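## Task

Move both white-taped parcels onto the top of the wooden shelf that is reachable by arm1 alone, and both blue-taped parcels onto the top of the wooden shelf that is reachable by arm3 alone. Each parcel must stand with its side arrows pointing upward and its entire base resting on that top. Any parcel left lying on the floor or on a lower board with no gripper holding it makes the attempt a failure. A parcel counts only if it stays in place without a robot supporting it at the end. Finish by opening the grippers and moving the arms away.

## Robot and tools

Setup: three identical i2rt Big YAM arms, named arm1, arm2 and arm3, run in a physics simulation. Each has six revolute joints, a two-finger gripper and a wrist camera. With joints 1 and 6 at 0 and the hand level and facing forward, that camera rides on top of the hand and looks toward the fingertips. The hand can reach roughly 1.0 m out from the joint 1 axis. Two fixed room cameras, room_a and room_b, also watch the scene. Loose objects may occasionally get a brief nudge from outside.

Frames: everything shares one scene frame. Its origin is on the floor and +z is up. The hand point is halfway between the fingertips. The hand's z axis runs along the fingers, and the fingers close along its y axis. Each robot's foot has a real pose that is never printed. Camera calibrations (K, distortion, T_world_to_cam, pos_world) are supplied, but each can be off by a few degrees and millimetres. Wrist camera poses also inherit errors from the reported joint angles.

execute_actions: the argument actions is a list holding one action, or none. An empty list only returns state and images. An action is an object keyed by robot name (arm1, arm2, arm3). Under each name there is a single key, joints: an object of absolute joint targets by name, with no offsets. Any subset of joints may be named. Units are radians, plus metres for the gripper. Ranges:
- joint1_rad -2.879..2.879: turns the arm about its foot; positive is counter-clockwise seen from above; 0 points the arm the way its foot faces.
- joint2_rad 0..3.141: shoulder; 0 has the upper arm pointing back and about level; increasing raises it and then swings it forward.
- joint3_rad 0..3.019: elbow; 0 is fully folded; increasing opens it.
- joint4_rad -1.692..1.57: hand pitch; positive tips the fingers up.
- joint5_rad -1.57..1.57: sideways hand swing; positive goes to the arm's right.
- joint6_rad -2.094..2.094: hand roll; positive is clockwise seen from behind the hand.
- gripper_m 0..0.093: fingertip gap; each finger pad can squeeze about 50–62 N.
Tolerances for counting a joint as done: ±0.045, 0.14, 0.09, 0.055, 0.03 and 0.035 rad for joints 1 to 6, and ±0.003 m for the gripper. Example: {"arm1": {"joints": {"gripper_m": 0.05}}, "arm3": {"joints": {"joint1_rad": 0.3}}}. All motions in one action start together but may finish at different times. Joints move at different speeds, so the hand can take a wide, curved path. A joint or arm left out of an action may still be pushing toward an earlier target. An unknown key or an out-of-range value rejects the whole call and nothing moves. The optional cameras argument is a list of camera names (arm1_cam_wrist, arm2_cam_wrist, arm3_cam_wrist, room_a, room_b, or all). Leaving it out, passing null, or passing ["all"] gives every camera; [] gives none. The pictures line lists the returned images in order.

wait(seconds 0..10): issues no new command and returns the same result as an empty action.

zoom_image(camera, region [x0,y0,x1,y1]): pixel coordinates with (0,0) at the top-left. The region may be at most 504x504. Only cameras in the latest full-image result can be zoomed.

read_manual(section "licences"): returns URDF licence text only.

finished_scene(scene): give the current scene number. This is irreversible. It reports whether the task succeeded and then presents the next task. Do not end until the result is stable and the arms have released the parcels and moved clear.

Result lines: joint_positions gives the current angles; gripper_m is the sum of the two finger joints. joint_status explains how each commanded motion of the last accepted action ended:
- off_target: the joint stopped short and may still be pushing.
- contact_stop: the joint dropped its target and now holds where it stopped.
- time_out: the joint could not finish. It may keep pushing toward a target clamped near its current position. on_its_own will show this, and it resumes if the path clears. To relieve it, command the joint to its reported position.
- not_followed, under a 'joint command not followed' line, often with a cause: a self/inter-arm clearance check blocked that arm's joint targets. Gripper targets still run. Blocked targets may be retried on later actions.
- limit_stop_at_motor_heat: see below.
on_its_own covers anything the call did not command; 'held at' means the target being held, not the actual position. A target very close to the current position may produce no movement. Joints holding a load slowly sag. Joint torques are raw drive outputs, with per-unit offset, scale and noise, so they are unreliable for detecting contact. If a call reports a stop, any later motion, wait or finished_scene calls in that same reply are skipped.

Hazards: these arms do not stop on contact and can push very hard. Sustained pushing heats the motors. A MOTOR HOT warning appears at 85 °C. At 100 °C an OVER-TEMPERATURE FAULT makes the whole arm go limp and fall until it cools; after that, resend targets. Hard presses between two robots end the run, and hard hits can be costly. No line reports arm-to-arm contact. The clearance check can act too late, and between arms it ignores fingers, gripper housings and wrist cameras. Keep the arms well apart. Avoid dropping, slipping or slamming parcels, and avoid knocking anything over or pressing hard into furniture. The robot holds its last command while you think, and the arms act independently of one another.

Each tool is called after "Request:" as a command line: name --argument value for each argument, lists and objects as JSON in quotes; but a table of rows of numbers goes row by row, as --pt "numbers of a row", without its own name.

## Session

Request:
execute_actions --actions '[]'

Scene clock: 0.00 s.
Joint torques (N m, as the arm reports them, + toward a larger angle): no reading
arm1.joint_positions: joint1_rad=-0.821 joint2_rad=+0.497 joint3_rad=+1.621 joint4_rad=-1.613 joint5_rad=+0.150 joint6_rad=+0.222 gripper_m=+0.094
arm1.joint_status: not commanded
arm1.hand: x=-0.6229 y=-1.0866 z=+1.4876 quat_wxyz=(-0.342, -0.713, -0.477, +0.385) (m; scene frame)
arm2.joint_positions: joint1_rad=+0.639 joint2_rad=+0.556 joint3_rad=+1.336 joint4_rad=-1.485 joint5_rad=-0.117 joint6_rad=+0.794 gripper_m=+0.095
arm2.joint_status: not commanded
arm2.hand: x=+0.1589 y=-0.2044 z=+1.3890 quat_wxyz=(+0.251, +0.882, -0.218, -0.334) (m; scene frame)
arm3.joint_positions: joint1_rad=+0.216 joint2_rad=+0.557 joint3_rad=+1.344 joint4_rad=-1.358 joint5_rad=+0.113 joint6_rad=+0.601 gripper_m=+0.095
arm3.joint_status: not commanded
arm3.hand: x=+0.0341 y=+1.0763 z=+1.3662 quat_wxyz=(-0.160, -0.861, +0.166, +0.453) (m; scene frame)
pictures: arm1_cam_wrist, arm2_cam_wrist, arm3_cam_wrist, room_a, room_b
camera_calibration (this result's frames):
arm1_cam_wrist: T_world_to_cam=[[-0.939549, 0.316492, -0.130695, -0.0479041], [0.341264, 0.834216, -0.433155, 1.76661], [-0.0280623, -0.451572, -0.891793, 0.940071], [0, 0, 0, 1]] pos_world=[-0.621508, -1.03406, 1.5973]
arm2_cam_wrist: T_world_to_cam=[[0.221961, 0.781519, -0.583062, 0.931023], [0.961111, -0.27613, -0.00423921, -0.197477], [-0.164314, -0.559446, -0.812417, 1.16126], [0, 0, 0, 1]] pos_world=[0.173958, -0.132477, 1.48544]
arm3_cam_wrist: T_world_to_cam=[[0.133452, 0.893479, -0.428819, -0.381599], [0.91793, -0.274558, -0.286396, 0.659456], [-0.373624, -0.355406, -0.856791, 1.68854], [0, 0, 0, 1]] pos_world=[0.0764712, 1.12213, 1.47196]
Images, in order (width x height): arm1_cam_wrist 896x504, arm2_cam_wrist 896x504, arm3_cam_wrist 896x504, room_a 896x504, room_b 896x504.

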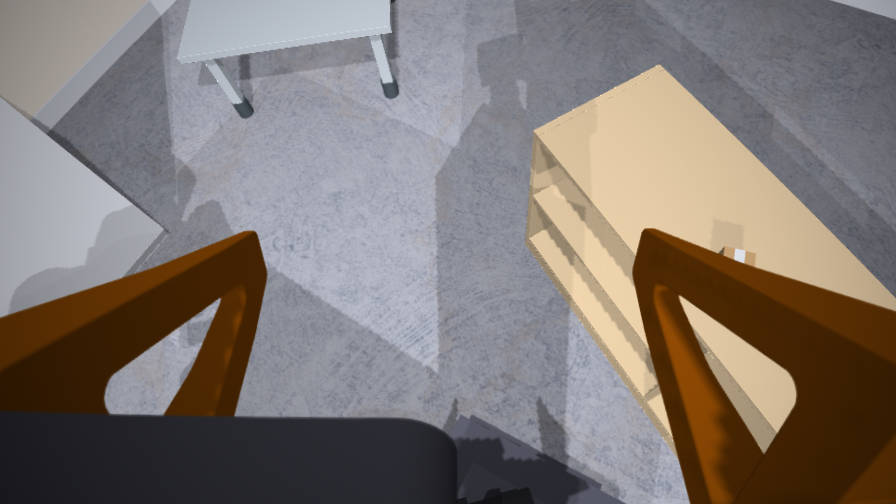

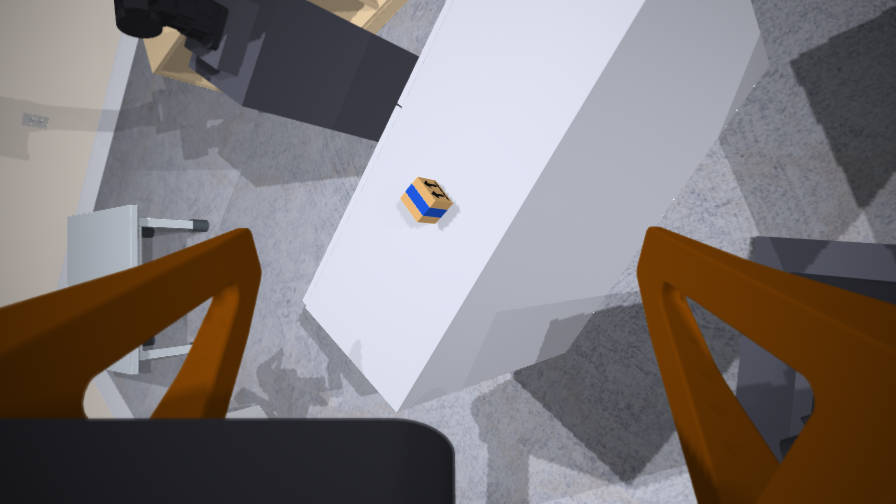

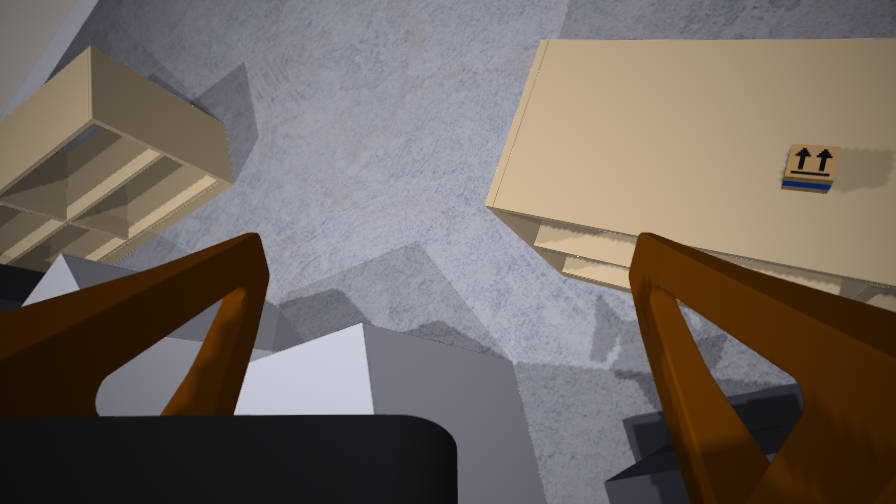

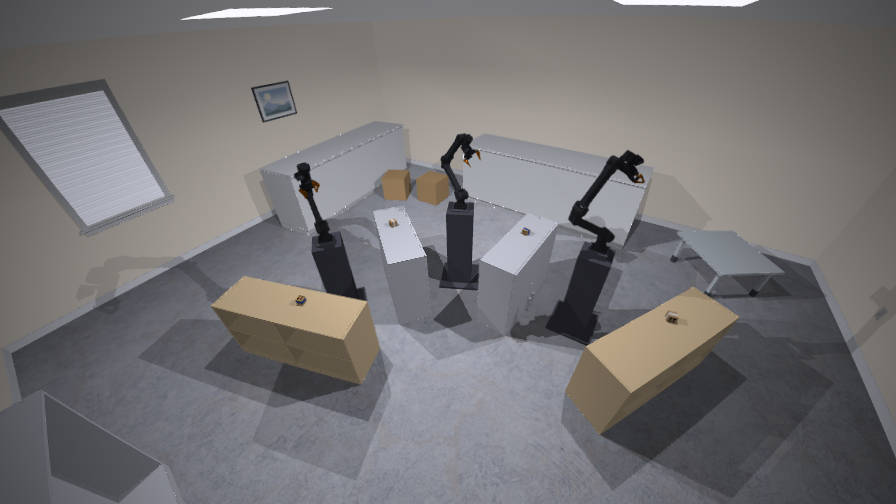

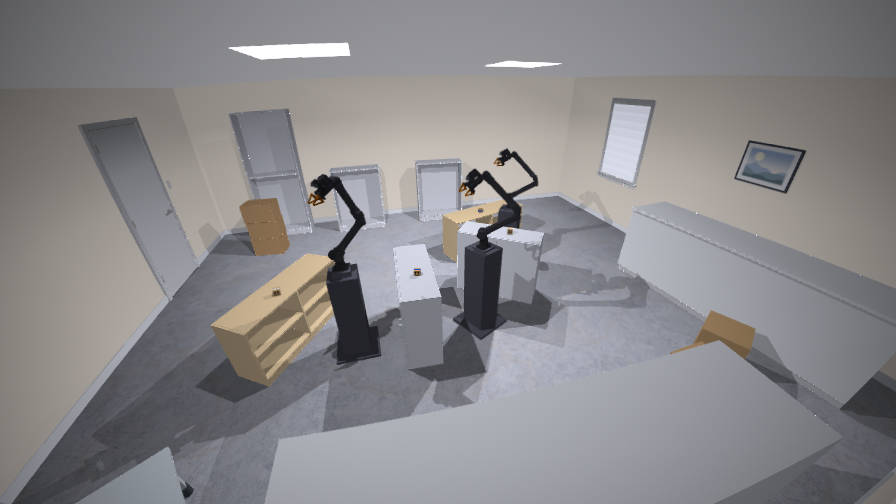

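Request:
zoom_image --camera "room_a" --region '[650, 300, 700, 340]'

Request:
zoom_image --camera "room_a" --region '[370, 205, 420, 245]'

Request:
zoom_image --camera "arm2_cam_wrist" --region '[380, 160, 480, 240]'

Request:
zoom_image --camera "arm3_cam_wrist" --region '[760, 130, 860, 210]'

Request:
zoom_image --camera "room_b" --region '[255, 275, 300, 310]'

Request:
zoom_image --camera "room_b" --region '[490, 215, 530, 245]'

Request:
zoom_image --camera "room_b" --region '[395, 255, 440, 290]'

Request:
zoom_image --camera "room_a" --region '[505, 215, 550, 250]'

Request:
zoom_image --camera "room_a" --region '[280, 283, 325, 318]'

Region (650, 300, 700, 340) of room_a's 896x504 image, scaled by 10.080, with more detail than that image has; it fills the top 403 rows of this view, and the rest is white.

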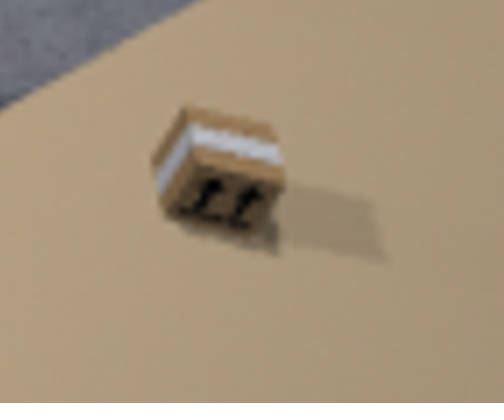

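Region (370, 205, 420, 245) of room_a's 896x504 image, scaled by 10.080, with more detail than that image has; it fills the top 403 rows of this view, and the rest is white.

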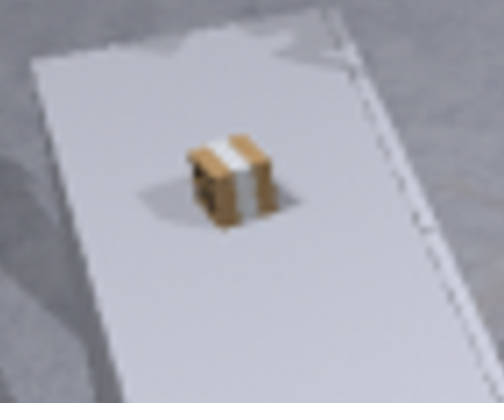

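Region (380, 160, 480, 240) of arm2_cam_wrist's 896x504 image, scaled by 5.040, with more detail than that image has; it fills the top 403 rows of this view, and the rest is white.

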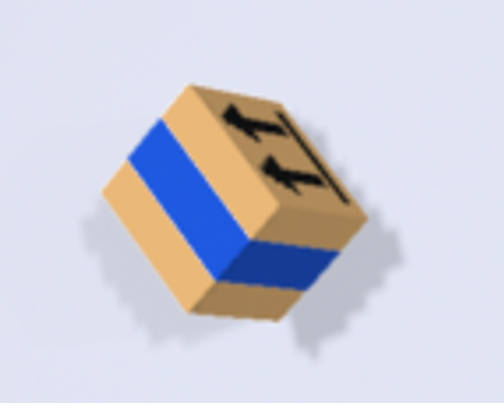

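Region (760, 130, 860, 210) of arm3_cam_wrist's 896x504 image, scaled by 5.040, with more detail than that image has; it fills the top 403 rows of this view, and the rest is white.

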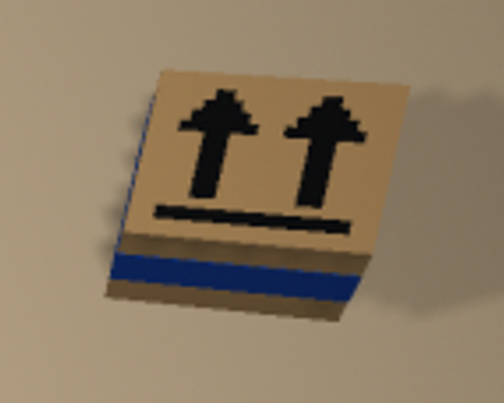

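Region (255, 275, 300, 310) of room_b's 896x504 image, scaled by 11.200, with more detail than that image has.

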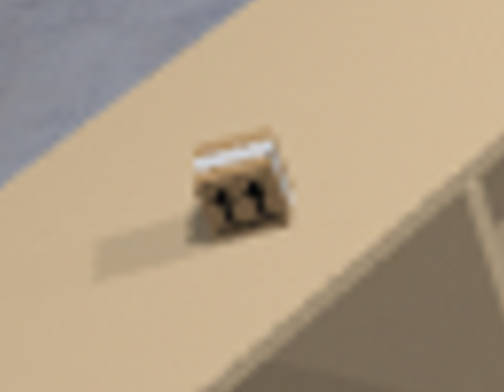

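Region (490, 215, 530, 245) of room_b's 896x504 image, scaled by 12.600, with more detail than that image has; it fills the top 378 rows of this view, and the rest is white.

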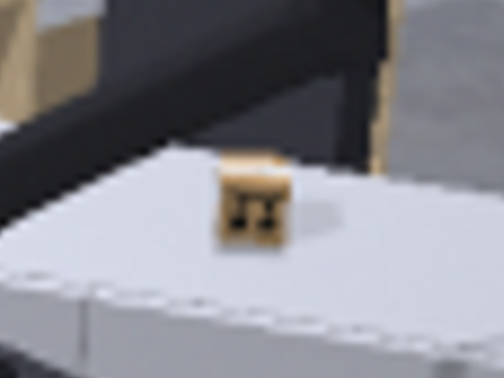

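Region (395, 255, 440, 290) of room_b's 896x504 image, scaled by 11.200, with more detail than that image has.

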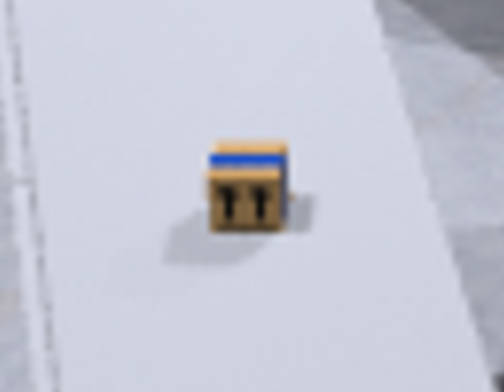

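Region (505, 215, 550, 250) of room_a's 896x504 image, scaled by 11.200, with more detail than that image has.

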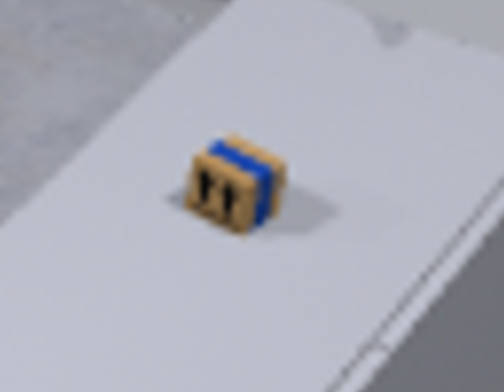

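Region (280, 283, 325, 318) of room_a's 896x504 image, scaled by 11.200, with more detail than that image has.

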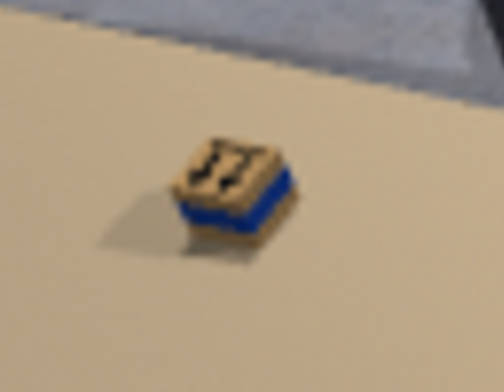

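Request:
zoom_image --camera "room_a" --region '[200, 190, 570, 400]'

Request:
zoom_image --camera "room_a" --region '[540, 230, 760, 440]'

Region (200, 190, 570, 400) of room_a's 896x504 image, scaled by 1.362, with more detail than that image has; it fills the top 286 rows of this view, and the rest is white.

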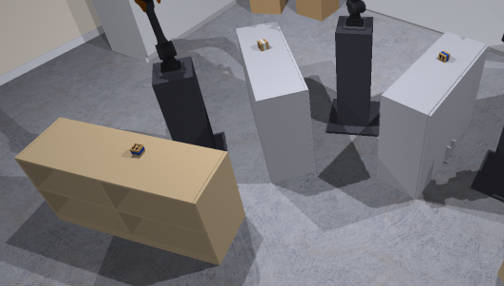

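Region (540, 230, 760, 440) of room_a's 896x504 image, scaled by 2.291, with more detail than that image has; it fills the top 481 rows of this view, and the rest is white.

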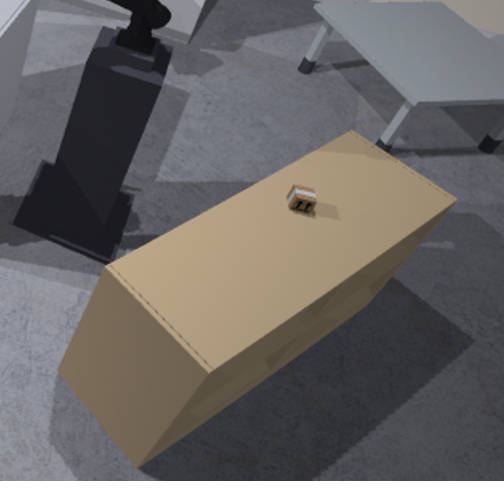

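Request:
execute_actions --actions '[{"arm1":{"joints":{"joint1_rad":-1.82,"joint2_rad":2.355,"joint3_rad":1.92,"joint4_rad":-1.112,"joint5_rad":0,"joint6_rad":0,"gripper_m":0.093}},"arm2":{"joints":{"joint1_rad":-1.30,"joint2_rad":2.281,"joint3_rad":2.19,"joint4_rad":-1.457,"joint5_rad":0,"joint6_rad":0,"gripper_m":0.093}},"arm3":{"joints":{"joint1_rad":-0.532,"joint2_rad":2.57,"joint3_rad":2.085,"joint4_rad":-1.576,"joint5_rad":0,"joint6_rad":0,"gripper_m":0.093}}}]' --cameras '["arm1_cam_wrist","arm2_cam_wrist","arm3_cam_wrist"]'

Scene clock: 10.20 s.
Joint torques (N m, as the arm reports them, + toward a larger angle): arm1=[  0.93 -21.57   9.33   0.39  -0.01  -0.13] | arm2=[ -0.51 -20.59   9.94  -0.36   0.12  -0.12] | arm3=[  0.33 -24.14   8.9   -0.4   -0.06  -0.04]
arm1.joint_positions: joint1_rad=-1.832 joint2_rad=+2.334 joint3_rad=+1.898 joint4_rad=-1.106 joint5_rad=-0.001 joint6_rad=+0.008 gripper_m=+0.093
arm1.joint_status: all done
arm1.hand: x=-1.1998 y=-1.2976 z=+0.8377 quat_wxyz=(+0.000, -0.973, -0.232, +0.015) (m; scene frame)
arm2.joint_positions: joint1_rad=-1.299 joint2_rad=+2.285 joint3_rad=+2.158 joint4_rad=-1.447 joint5_rad=+0.001 joint6_rad=+0.011 gripper_m=+0.093
arm2.joint_status: all done
arm2.hand: x=+0.4263 y=+0.5609 z=+0.9765 quat_wxyz=(-0.005, +0.661, -0.750, +0.001) (m; scene frame)
arm3.joint_positions: joint1_rad=-0.539 joint2_rad=+2.554 joint3_rad=+2.068 joint4_rad=-1.565 joint5_rad=-0.001 joint6_rad=+0.007 gripper_m=+0.093
arm3.joint_status: all done
arm3.hand: x=-0.2888 y=+1.3890 z=+0.7270 quat_wxyz=(-0.055, -0.943, +0.231, -0.232) (m; scene frame)
pictures: arm1_cam_wrist, arm2_cam_wrist, arm3_cam_wrist
camera_calibration (this result's frames):
arm1_cam_wrist: T_world_to_cam=[[-0.441656, 0.897164, 0.00600392, 0.628215], [0.744213, 0.362607, 0.560949, 0.896698], [0.501086, 0.252215, -0.827829, 1.74359], [0, 0, 0, 1]] pos_world=[-1.26357, -1.32852, 0.936618]
arm2_cam_wrist: T_world_to_cam=[[0.99211, -0.124369, 0.0157879, -0.37189], [-0.110277, -0.805848, 0.581763, -0.0632975], [-0.0596306, -0.578914, -0.813205, 1.26524], [0, 0, 0, 1]] pos_world=[0.437423, 0.635206, 1.0716]
arm3_cam_wrist: T_world_to_cam=[[0.463757, 0.885948, -0.00505083, -1.09425], [0.407152, -0.208057, 0.889348, -0.235988], [0.786865, -0.414498, -0.457203, 1.2581], [0, 0, 0, 1]] pos_world=[-0.386405, 1.44182, 0.779554]
Images, in order (width x height): arm1_cam_wrist 896x504, arm2_cam_wrist 896x504, arm3_cam_wrist 896x504.

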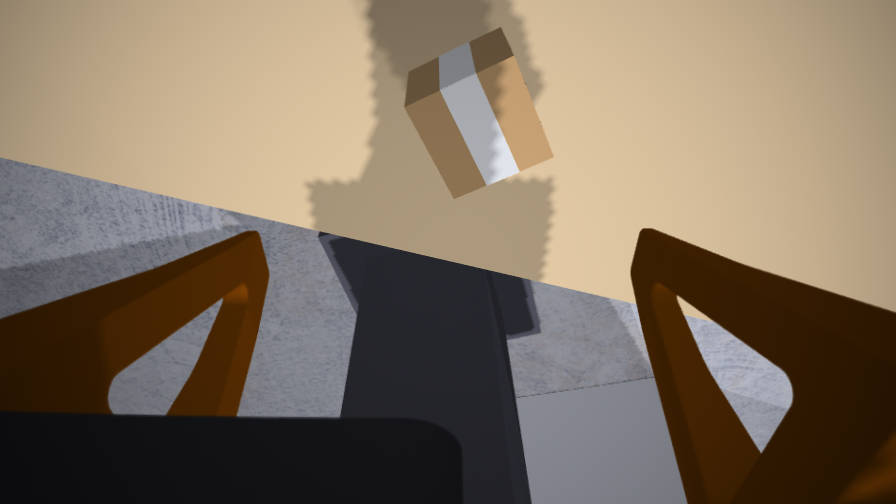

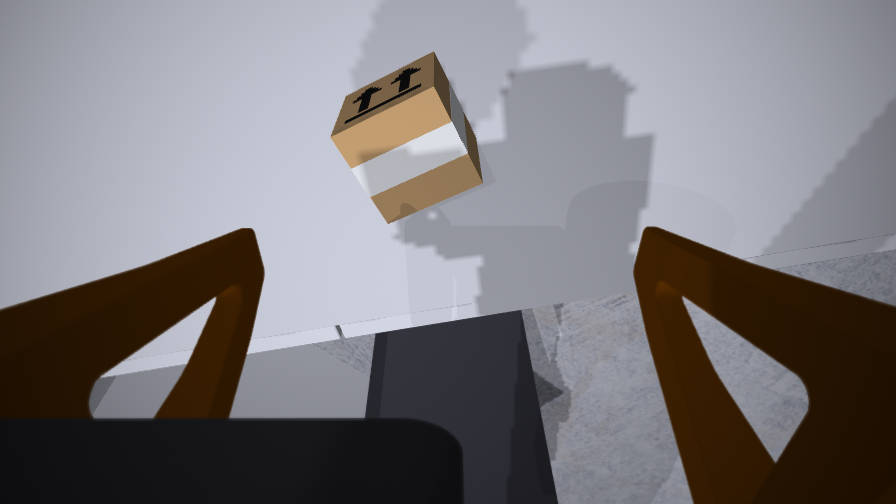

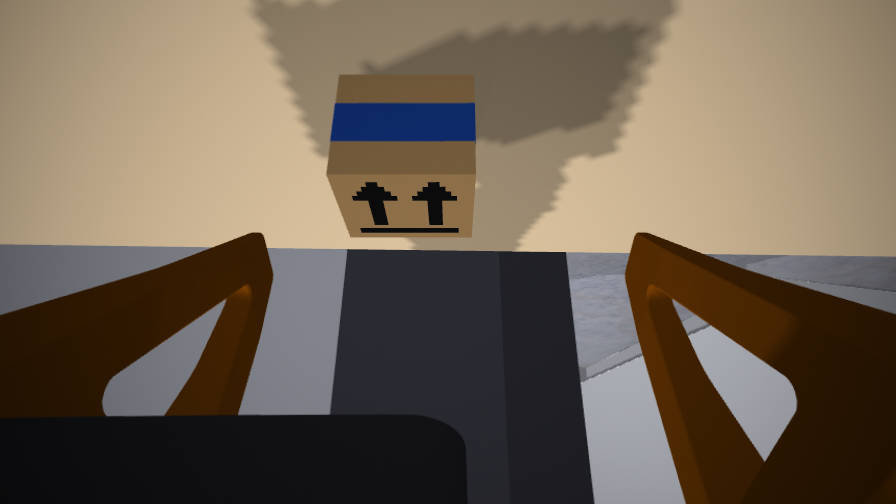

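Request:
zoom_image --camera "arm3_cam_wrist" --region '[310, 60, 500, 250]'

Request:
zoom_image --camera "arm2_cam_wrist" --region '[315, 40, 505, 230]'

Request:
zoom_image --camera "arm1_cam_wrist" --region '[385, 15, 575, 205]'

Region (310, 60, 500, 250) of arm3_cam_wrist's 896x504 image, scaled by 2.653, with more detail than that image has.

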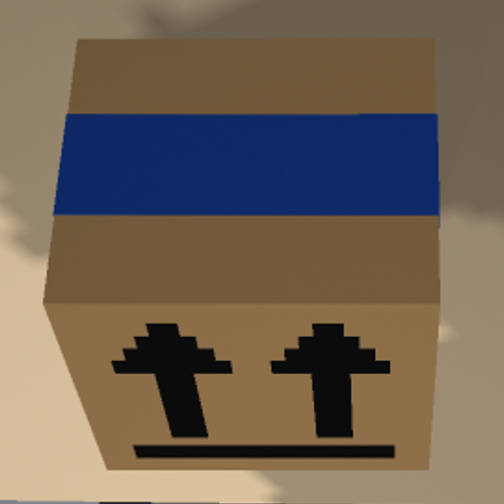

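Region (315, 40, 505, 230) of arm2_cam_wrist's 896x504 image, scaled by 2.653, with more detail than that image has.

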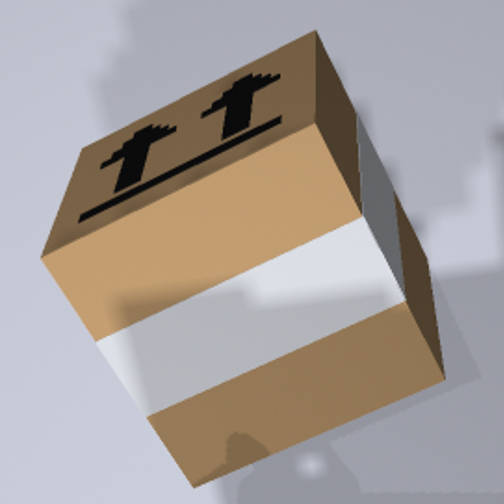

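Region (385, 15, 575, 205) of arm1_cam_wrist's 896x504 image, scaled by 2.653, with more detail than that image has.

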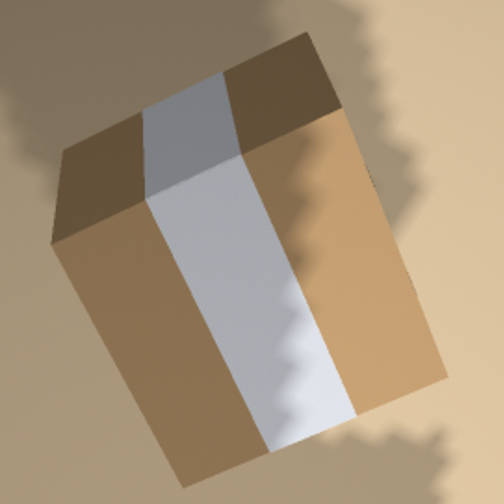

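Request:
execute_actions --actions '[{"arm1":{"joints":{"joint1_rad":-0.4,"joint2_rad":1.5,"joint3_rad":1.2,"joint4_rad":-1.2}},"arm2":{"joints":{"joint1_rad":-1.457,"joint2_rad":2.516,"joint3_rad":2.285,"joint4_rad":-1.60,"joint5_rad":-0.4435,"joint6_rad":0.9665}},"arm3":{"joints":{"joint1_rad":-0.495,"joint3_rad":1.775,"joint4_rad":-1.285}}}]' --cameras '["arm2_cam_wrist","arm3_cam_wrist","room_a"]'

Scene clock: 18.97 s.
Joint torques (N m, as the arm reports them, + toward a larger angle): arm1=[  0.06 -12.37   7.98   0.42  -0.01  -0.12] | arm2=[ -0.75 -22.4    8.66  -0.9   -0.13   0.15] | arm3=[ -0.66 -22.37   6.12   0.31  -0.06  -0.03]
arm1.joint_positions: joint1_rad=-0.400 joint2_rad=+1.498 joint3_rad=+1.203 joint4_rad=-1.193 joint5_rad=-0.001 joint6_rad=+0.006 gripper_m=+0.093
arm1.joint_status: all done
arm1.hand: x=-0.4411 y=-1.4067 z=+1.0413 quat_wxyz=(-0.031, -0.580, -0.814, +0.021) (m; scene frame)
arm2.joint_positions: joint1_rad=-1.451 joint2_rad=+2.520 joint3_rad=+2.264 joint4_rad=-1.590 joint5_rad=-0.443 joint6_rad=+0.955 gripper_m=+0.093
arm2.joint_status: all done
arm2.hand: x=+0.4541 y=+0.5389 z=+0.8776 quat_wxyz=(+0.249, +0.139, -0.958, +0.025) (m; scene frame)
arm3.joint_positions: joint1_rad=-0.490 joint2_rad=+2.554 joint3_rad=+1.772 joint4_rad=-1.294 joint5_rad=-0.001 joint6_rad=+0.007 gripper_m=+0.093
arm3.joint_status: all done
arm3.hand: x=-0.2354 y=+1.3331 z=+0.6391 quat_wxyz=(-0.052, -0.946, +0.207, -0.245) (m; scene frame)
pictures: arm2_cam_wrist, arm3_cam_wrist, room_a
camera_calibration (this result's frames):
arm2_cam_wrist: T_world_to_cam=[[0.283323, -0.958895, -0.0157391, 0.398612], [-0.403706, -0.134137, 0.905002, -0.532865], [-0.869913, -0.250054, -0.425116, 1.02392], [0, 0, 0, 1]] pos_world=[0.562667, 0.566786, 0.923804]
arm3_cam_wrist: T_world_to_cam=[[0.420114, 0.907457, -0.00506007, -1.10879], [0.396375, -0.178483, 0.900573, -0.240343], [0.816328, -0.380349, -0.434676, 1.09977], [0, 0, 0, 1]] pos_world=[-0.336689, 1.38158, 0.68888]
Images, in order (width x height): arm2_cam_wrist 896x504, arm3_cam_wrist 896x504, room_a 896x504.

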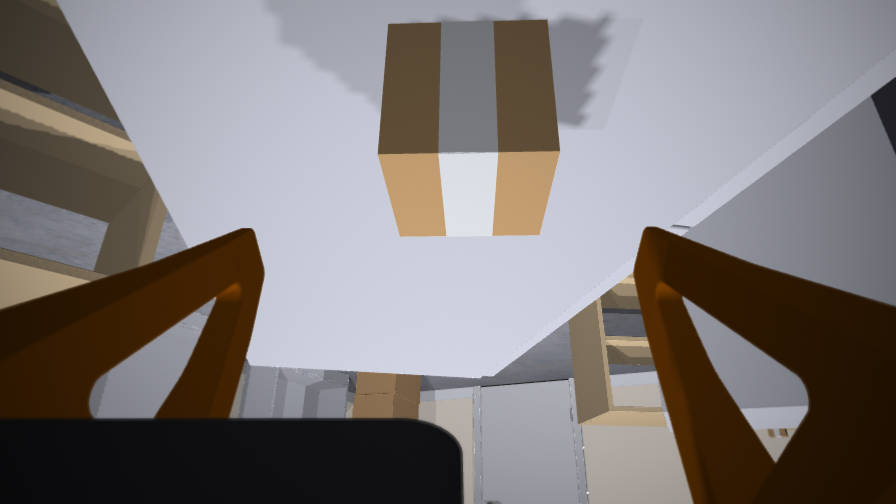

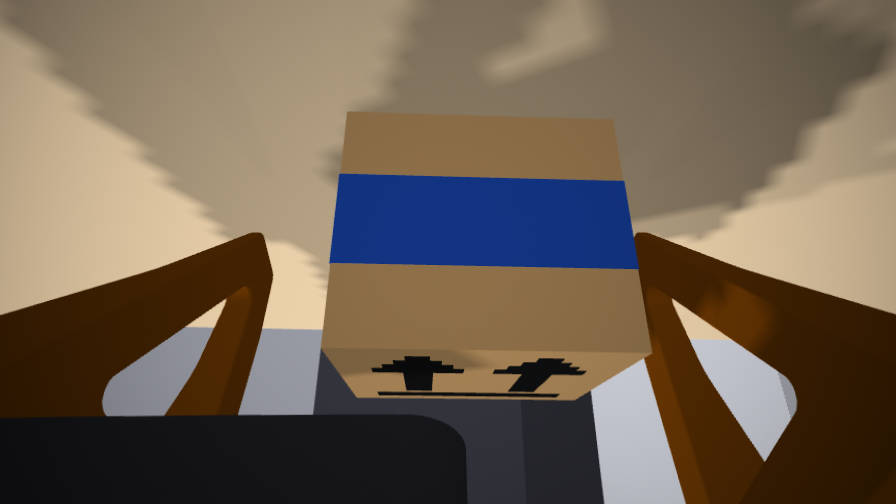

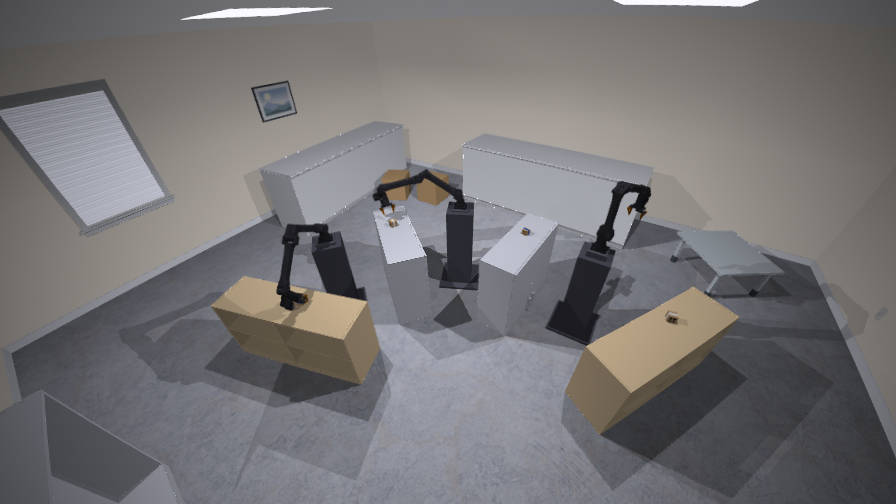

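Request:
execute_actions --actions '[{"arm1":{"joints":{"joint1_rad":0.9}},"arm2":{"joints":{"joint1_rad":-1.392,"joint3_rad":2.045,"joint4_rad":-1.378,"joint6_rad":0.975}},"arm3":{"joints":{"gripper_m":0.045}}}]' --cameras '["arm2_cam_wrist","arm3_cam_wrist"]'

Scene clock: 21.60 s.
Joint torques (N m, as the arm reports them, + toward a larger angle): arm1=[  0.6  -12.23   8.05   0.49  -0.02  -0.12] | arm2=[ -0.54 -20.29   6.58  -0.2   -0.13   0.15] | arm3=[ -0.71 -21.9    6.22   0.27  -0.07  -0.03]
arm1.joint_positions: joint1_rad=+0.898 joint2_rad=+1.498 joint3_rad=+1.203 joint4_rad=-1.193 joint5_rad=-0.001 joint6_rad=+0.006 gripper_m=+0.093
arm1.joint_status: all done
arm1.hand: x=-0.1426 y=-0.9550 z=+1.0437 quat_wxyz=(-0.040, +0.030, -0.999, -0.006) (m; scene frame)
arm2.joint_positions: joint1_rad=-1.388 joint2_rad=+2.512 joint3_rad=+2.043 joint4_rad=-1.388 joint5_rad=-0.443 joint6_rad=+0.964 gripper_m=+0.093
arm2.joint_status: all done
arm2.hand: x=+0.4054 y=+0.5130 z=+0.8043 quat_wxyz=(+0.250, +0.164, -0.954, +0.039) (m; scene frame)
arm3.joint_positions: joint1_rad=-0.490 joint2_rad=+2.554 joint3_rad=+1.772 joint4_rad=-1.293 joint5_rad=+0.000 joint6_rad=+0.007 gripper_m=+0.056
arm3.joint_status: gripper_m off_target (ended at +0.056, target +0.045)
arm3.hand: x=-0.2356 y=+1.3332 z=+0.6391 quat_wxyz=(-0.052, -0.946, +0.207, -0.245) (m; scene frame)
pictures: arm2_cam_wrist, arm3_cam_wrist
camera_calibration (this result's frames):
arm2_cam_wrist: T_world_to_cam=[[0.336152, -0.941807, -0.00104792, 0.344429], [-0.39514, -0.142044, 0.907573, -0.491177], [-0.854907, -0.304668, -0.419894, 0.961667], [0, 0, 0, 1]] pos_world=[0.512272, 0.547606, 0.849938]
arm3_cam_wrist: T_world_to_cam=[[0.41964, 0.907677, -0.00491797, -1.10935], [0.397038, -0.178683, 0.900241, -0.239555], [0.816249, -0.37973, -0.435365, 1.09948], [0, 0, 0, 1]] pos_world=[-0.336805, 1.38163, 0.688875]
Images, in order (width x height): arm2_cam_wrist 896x504, arm3_cam_wrist 896x504.

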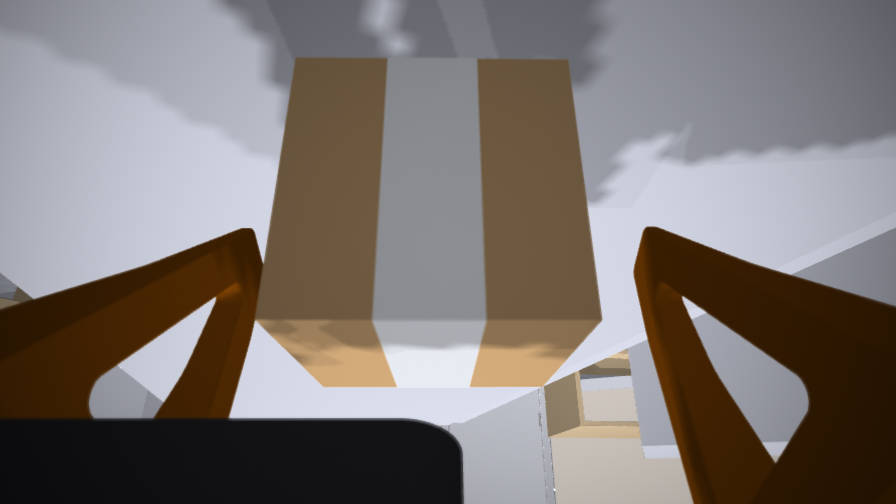

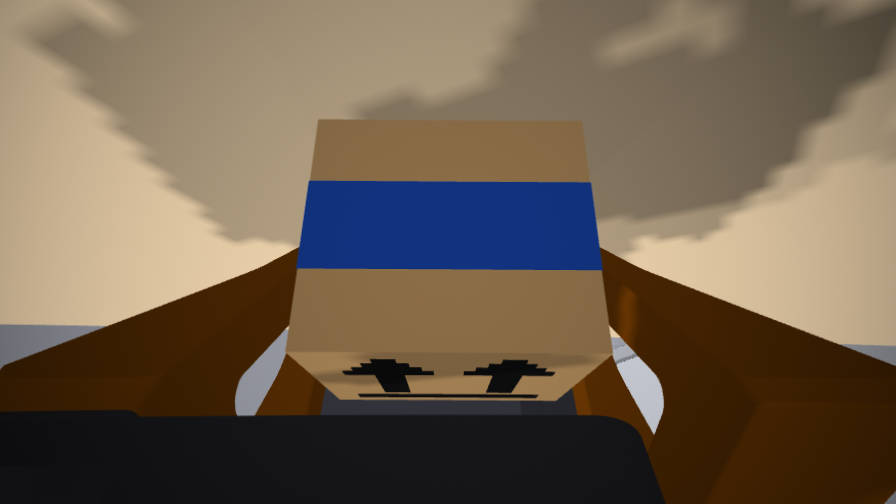

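Request:
execute_actions --actions '[{"arm2":{"joints":{"gripper_m":0.045}}}]' --cameras '["arm2_cam_wrist","arm1_cam_wrist"]'

Scene clock: 23.17 s.
Joint torques (N m, as the arm reports them, + toward a larger angle): arm1=[  0.46 -12.26   8.05   0.46  -0.01  -0.11] | arm2=[ -0.74 -20.42   6.65  -0.2   -0.11   0.14] | arm3=[ -0.67 -21.96   6.22   0.28  -0.07  -0.03]
arm1.joint_positions: joint1_rad=+0.898 joint2_rad=+1.498 joint3_rad=+1.203 joint4_rad=-1.193 joint5_rad=-0.001 joint6_rad=+0.006 gripper_m=+0.093
arm1.joint_status: not commanded
arm1.hand: x=-0.1426 y=-0.9550 z=+1.0437 quat_wxyz=(-0.040, +0.030, -0.999, -0.006) (m; scene frame)
arm2.joint_positions: joint1_rad=-1.388 joint2_rad=+2.512 joint3_rad=+2.043 joint4_rad=-1.387 joint5_rad=-0.443 joint6_rad=+0.964 gripper_m=+0.057
arm2.joint_status: gripper_m off_target (ended at +0.057, target +0.045)
arm2.hand: x=+0.4054 y=+0.5132 z=+0.8043 quat_wxyz=(+0.250, +0.163, -0.954, +0.039) (m; scene frame)
arm3.joint_positions: joint1_rad=-0.490 joint2_rad=+2.554 joint3_rad=+1.772 joint4_rad=-1.293 joint5_rad=+0.000 joint6_rad=+0.007 gripper_m=+0.056
arm3.joint_status: not commanded
arm3.hand: x=-0.2356 y=+1.3332 z=+0.6391 quat_wxyz=(-0.052, -0.946, +0.207, -0.245) (m; scene frame)
pictures: arm1_cam_wrist, arm2_cam_wrist
camera_calibration (this result's frames):
arm1_cam_wrist: T_world_to_cam=[[0.0484644, -0.998775, -0.00998143, -0.937543], [-0.854247, -0.0466258, 0.517773, -0.703512], [-0.517604, -0.0165669, -0.85546, 0.924861], [0, 0, 0, 1]] pos_world=[-0.0768236, -0.953875, 1.14608]
arm2_cam_wrist: T_world_to_cam=[[0.335432, -0.942063, -0.00151779, 0.345411], [-0.395171, -0.142167, 0.90754, -0.491038], [-0.855176, -0.303818, -0.419963, 0.961423], [0, 0, 0, 1]] pos_world=[0.51228, 0.547688, 0.849924]
Images, in order (width x height): arm1_cam_wrist 896x504, arm2_cam_wrist 896x504.

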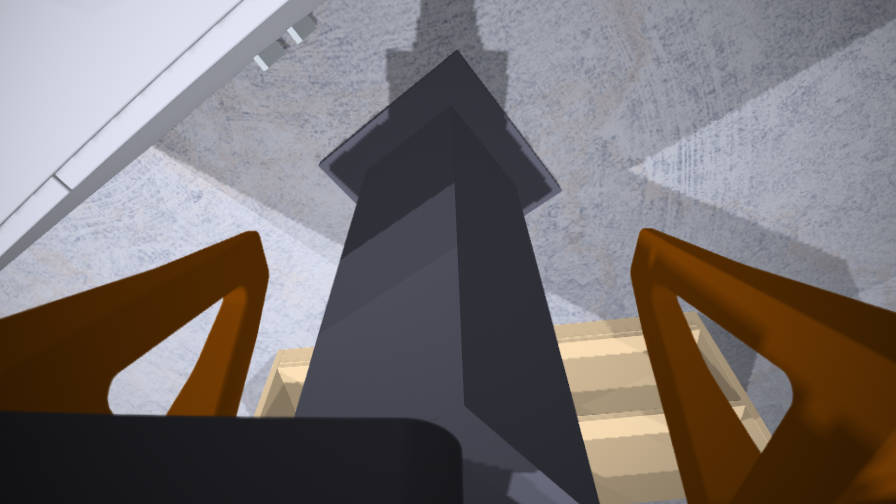

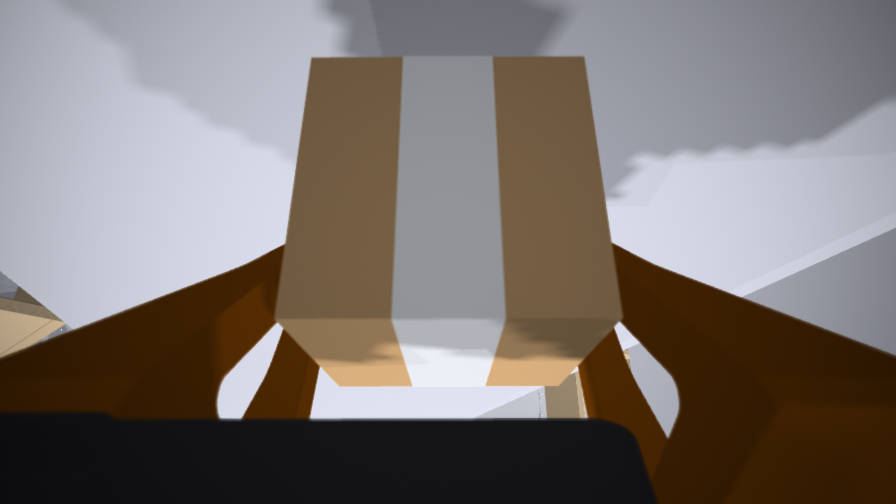

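Request:
execute_actions --actions '[{"arm2":{"joints":{"joint1_rad":0.88,"joint2_rad":1.82,"joint3_rad":0.95,"joint4_rad":0.33,"joint5_rad":-0.346,"joint6_rad":-0.203}},"arm3":{"joints":{"joint2_rad":1.9,"joint3_rad":0.85,"joint4_rad":0.55}}}]' --cameras '["arm2_cam_wrist","arm3_cam_wrist","room_a"]'

Scene clock: 26.97 s.
Joint torques (N m, as the arm reports them, + toward a larger angle): arm1=[  0.35 -12.24   8.03   0.46  -0.01  -0.11] | arm2=[ -0.32 -13.87   5.96   2.22   0.03  -0.14] | arm3=[ -0.7  -15.71   7.     3.25  -0.06  -0.03]
arm1.joint_positions: joint1_rad=+0.898 joint2_rad=+1.498 joint3_rad=+1.203 joint4_rad=-1.193 joint5_rad=-0.001 joint6_rad=+0.006 gripper_m=+0.093
arm1.joint_status: not commanded
arm1.hand: x=-0.1426 y=-0.9550 z=+1.0437 quat_wxyz=(-0.040, +0.030, -0.999, -0.006) (m; scene frame)
arm2.joint_positions: joint1_rad=+0.886 joint2_rad=+1.828 joint3_rad=+0.952 joint4_rad=+0.309 joint5_rad=-0.347 joint6_rad=-0.192 gripper_m=+0.057
arm2.joint_status: all done
arm2.hand: x=-0.1772 y=-0.4844 z=+0.9445 quat_wxyz=(+0.221, +0.787, +0.372, -0.440) (m; scene frame)
arm3.joint_positions: joint1_rad=-0.490 joint2_rad=+1.896 joint3_rad=+0.840 joint4_rad=+0.531 joint5_rad=+0.000 joint6_rad=+0.007 gripper_m=+0.056
arm3.joint_status: all done
arm3.hand: x=-0.3100 y=+1.3669 z=+0.8511 quat_wxyz=(+0.103, -0.847, +0.185, +0.488) (m; scene frame)
pictures: arm2_cam_wrist, arm3_cam_wrist, room_a
camera_calibration (this result's frames):
arm2_cam_wrist: T_world_to_cam=[[-0.775471, 0.631194, -0.0154121, 0.17961], [0.585472, 0.709731, -0.391796, 0.82338], [-0.236361, -0.31285, -0.919923, 0.796472], [0, 0, 0, 1]] pos_world=[-0.154529, -0.448571, 1.05806]
arm3_cam_wrist: T_world_to_cam=[[0.407798, 0.91303, -0.00877662, -1.11537], [0.828448, -0.374027, -0.416866, 1.12691], [-0.383894, 0.162726, -0.908926, 0.554811], [0, 0, 0, 1]] pos_world=[-0.26575, 1.34958, 0.964261]
Images, in order (width x height): arm2_cam_wrist 896x504, arm3_cam_wrist 896x504, room_a 896x504.

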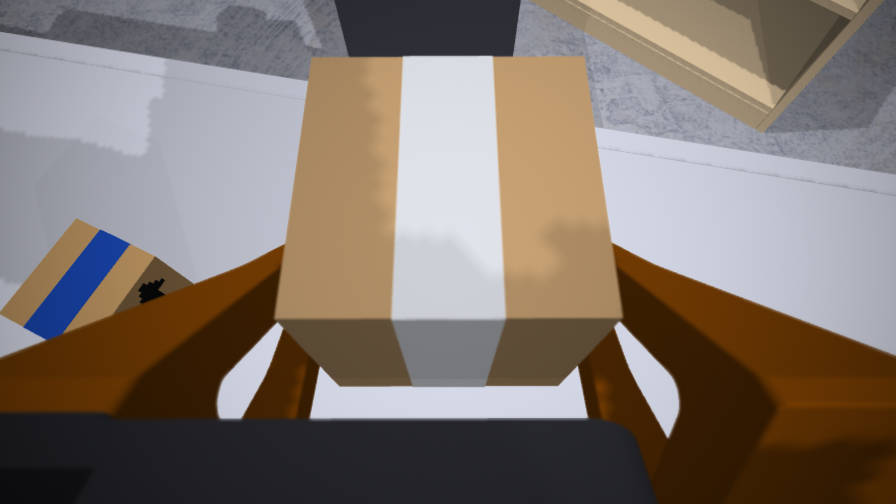

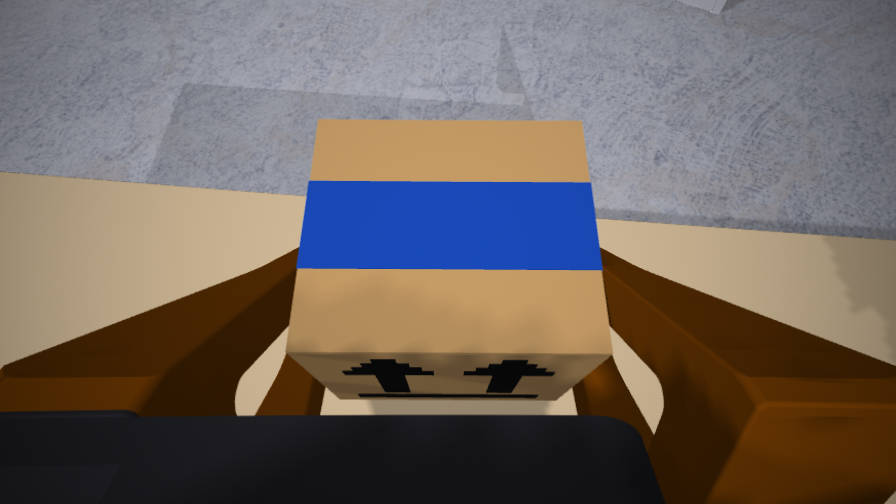

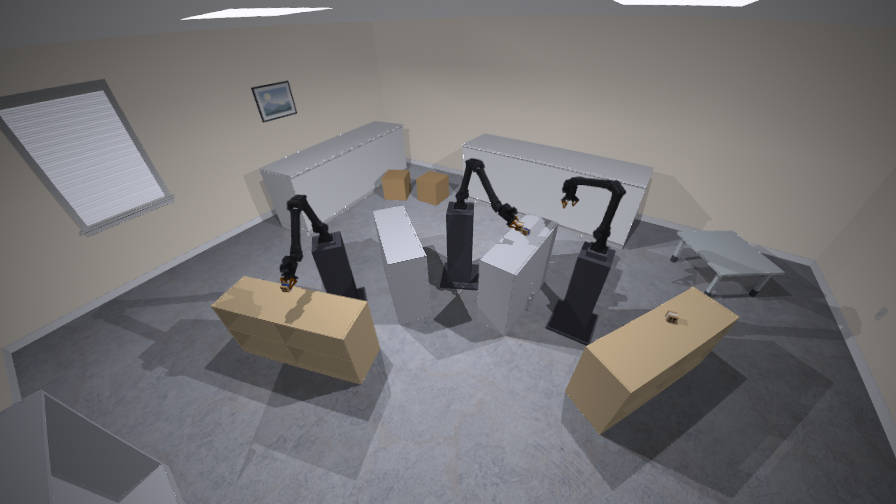

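Request:
zoom_image --camera "arm2_cam_wrist" --region '[0, 200, 210, 350]'

Region (0, 200, 210, 350) of arm2_cam_wrist's 896x504 image, scaled by 2.400, with more detail than that image has; it fills the top 360 rows of this view, and the rest is white.

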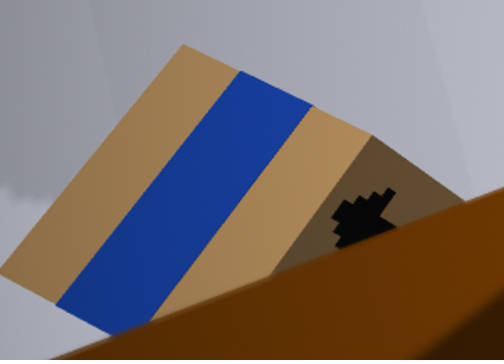

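Request:
execute_actions --actions '[{"arm2":{"joints":{"joint2_rad":2.198,"joint4_rad":0.74,"joint6_rad":-0.21}},"arm3":{"joints":{"joint2_rad":2.495,"joint3_rad":0.95,"joint4_rad":1.078}}}]' --cameras '["arm2_cam_wrist","arm3_cam_wrist"]'

Scene clock: 29.60 s.
Joint torques (N m, as the arm reports them, + toward a larger angle): arm1=[  0.49 -12.24   8.07   0.49  -0.02  -0.11] | arm2=[ -0.44 -14.39   3.94   2.25   0.05  -0.11] | arm3=[ -0.67 -18.16   2.56   3.27  -0.07  -0.03]
arm1.joint_positions: joint1_rad=+0.898 joint2_rad=+1.498 joint3_rad=+1.203 joint4_rad=-1.193 joint5_rad=-0.001 joint6_rad=+0.006 gripper_m=+0.093
arm1.joint_status: not commanded
arm1.hand: x=-0.1426 y=-0.9550 z=+1.0437 quat_wxyz=(-0.040, +0.030, -0.999, -0.006) (m; scene frame)
arm2.joint_positions: joint1_rad=+0.884 joint2_rad=+2.200 joint3_rad=+0.945 joint4_rad=+0.718 joint5_rad=-0.348 joint6_rad=-0.200 gripper_m=+0.057
arm2.joint_status: all done
arm2.hand: x=-0.1712 y=-0.4794 z=+0.7989 quat_wxyz=(+0.219, +0.778, +0.374, -0.454) (m; scene frame)
arm3.joint_positions: joint1_rad=-0.490 joint2_rad=+2.495 joint3_rad=+0.941 joint4_rad=+1.059 joint5_rad=+0.000 joint6_rad=+0.007 gripper_m=+0.056
arm3.joint_status: all done
arm3.hand: x=-0.2913 y=+1.3584 z=+0.6450 quat_wxyz=(+0.106, -0.839, +0.184, +0.501) (m; scene frame)
pictures: arm2_cam_wrist, arm3_cam_wrist
camera_calibration (this result's frames):
arm2_cam_wrist: T_world_to_cam=[[-0.777267, 0.629163, 0.00326219, 0.16267], [0.570379, 0.706815, -0.418426, 0.776537], [-0.265564, -0.323368, -0.908245, 0.646113], [0, 0, 0, 1]] pos_world=[-0.144897, -0.442282, 0.911221]
arm3_cam_wrist: T_world_to_cam=[[0.407565, 0.913136, -0.00863627, -1.11734], [0.816624, -0.368688, -0.444065, 1.02914], [-0.408676, 0.173933, -0.895953, 0.345247], [0, 0, 0, 1]] pos_world=[-0.243938, 1.33967, 0.756681]
Images, in order (width x height): arm2_cam_wrist 896x504, arm3_cam_wrist 896x504.

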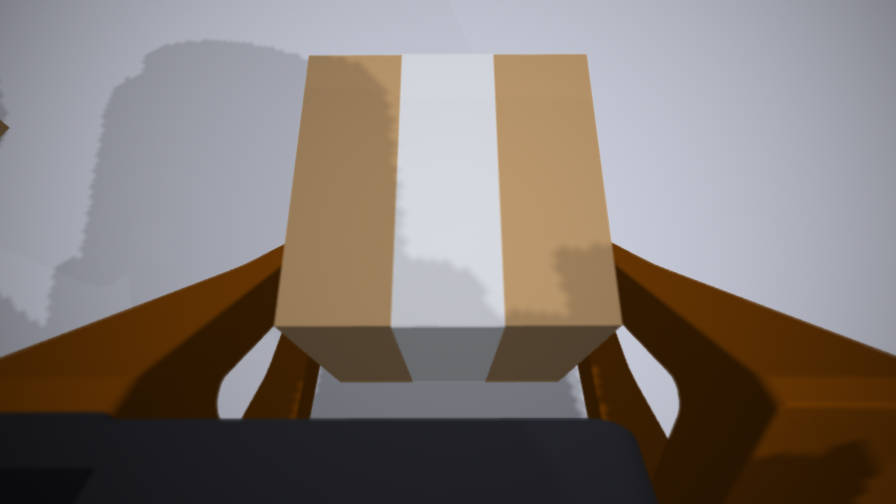

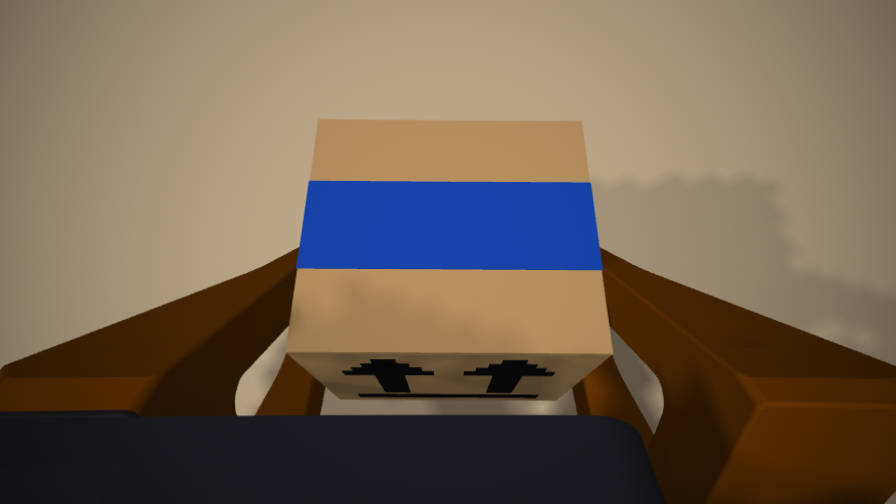

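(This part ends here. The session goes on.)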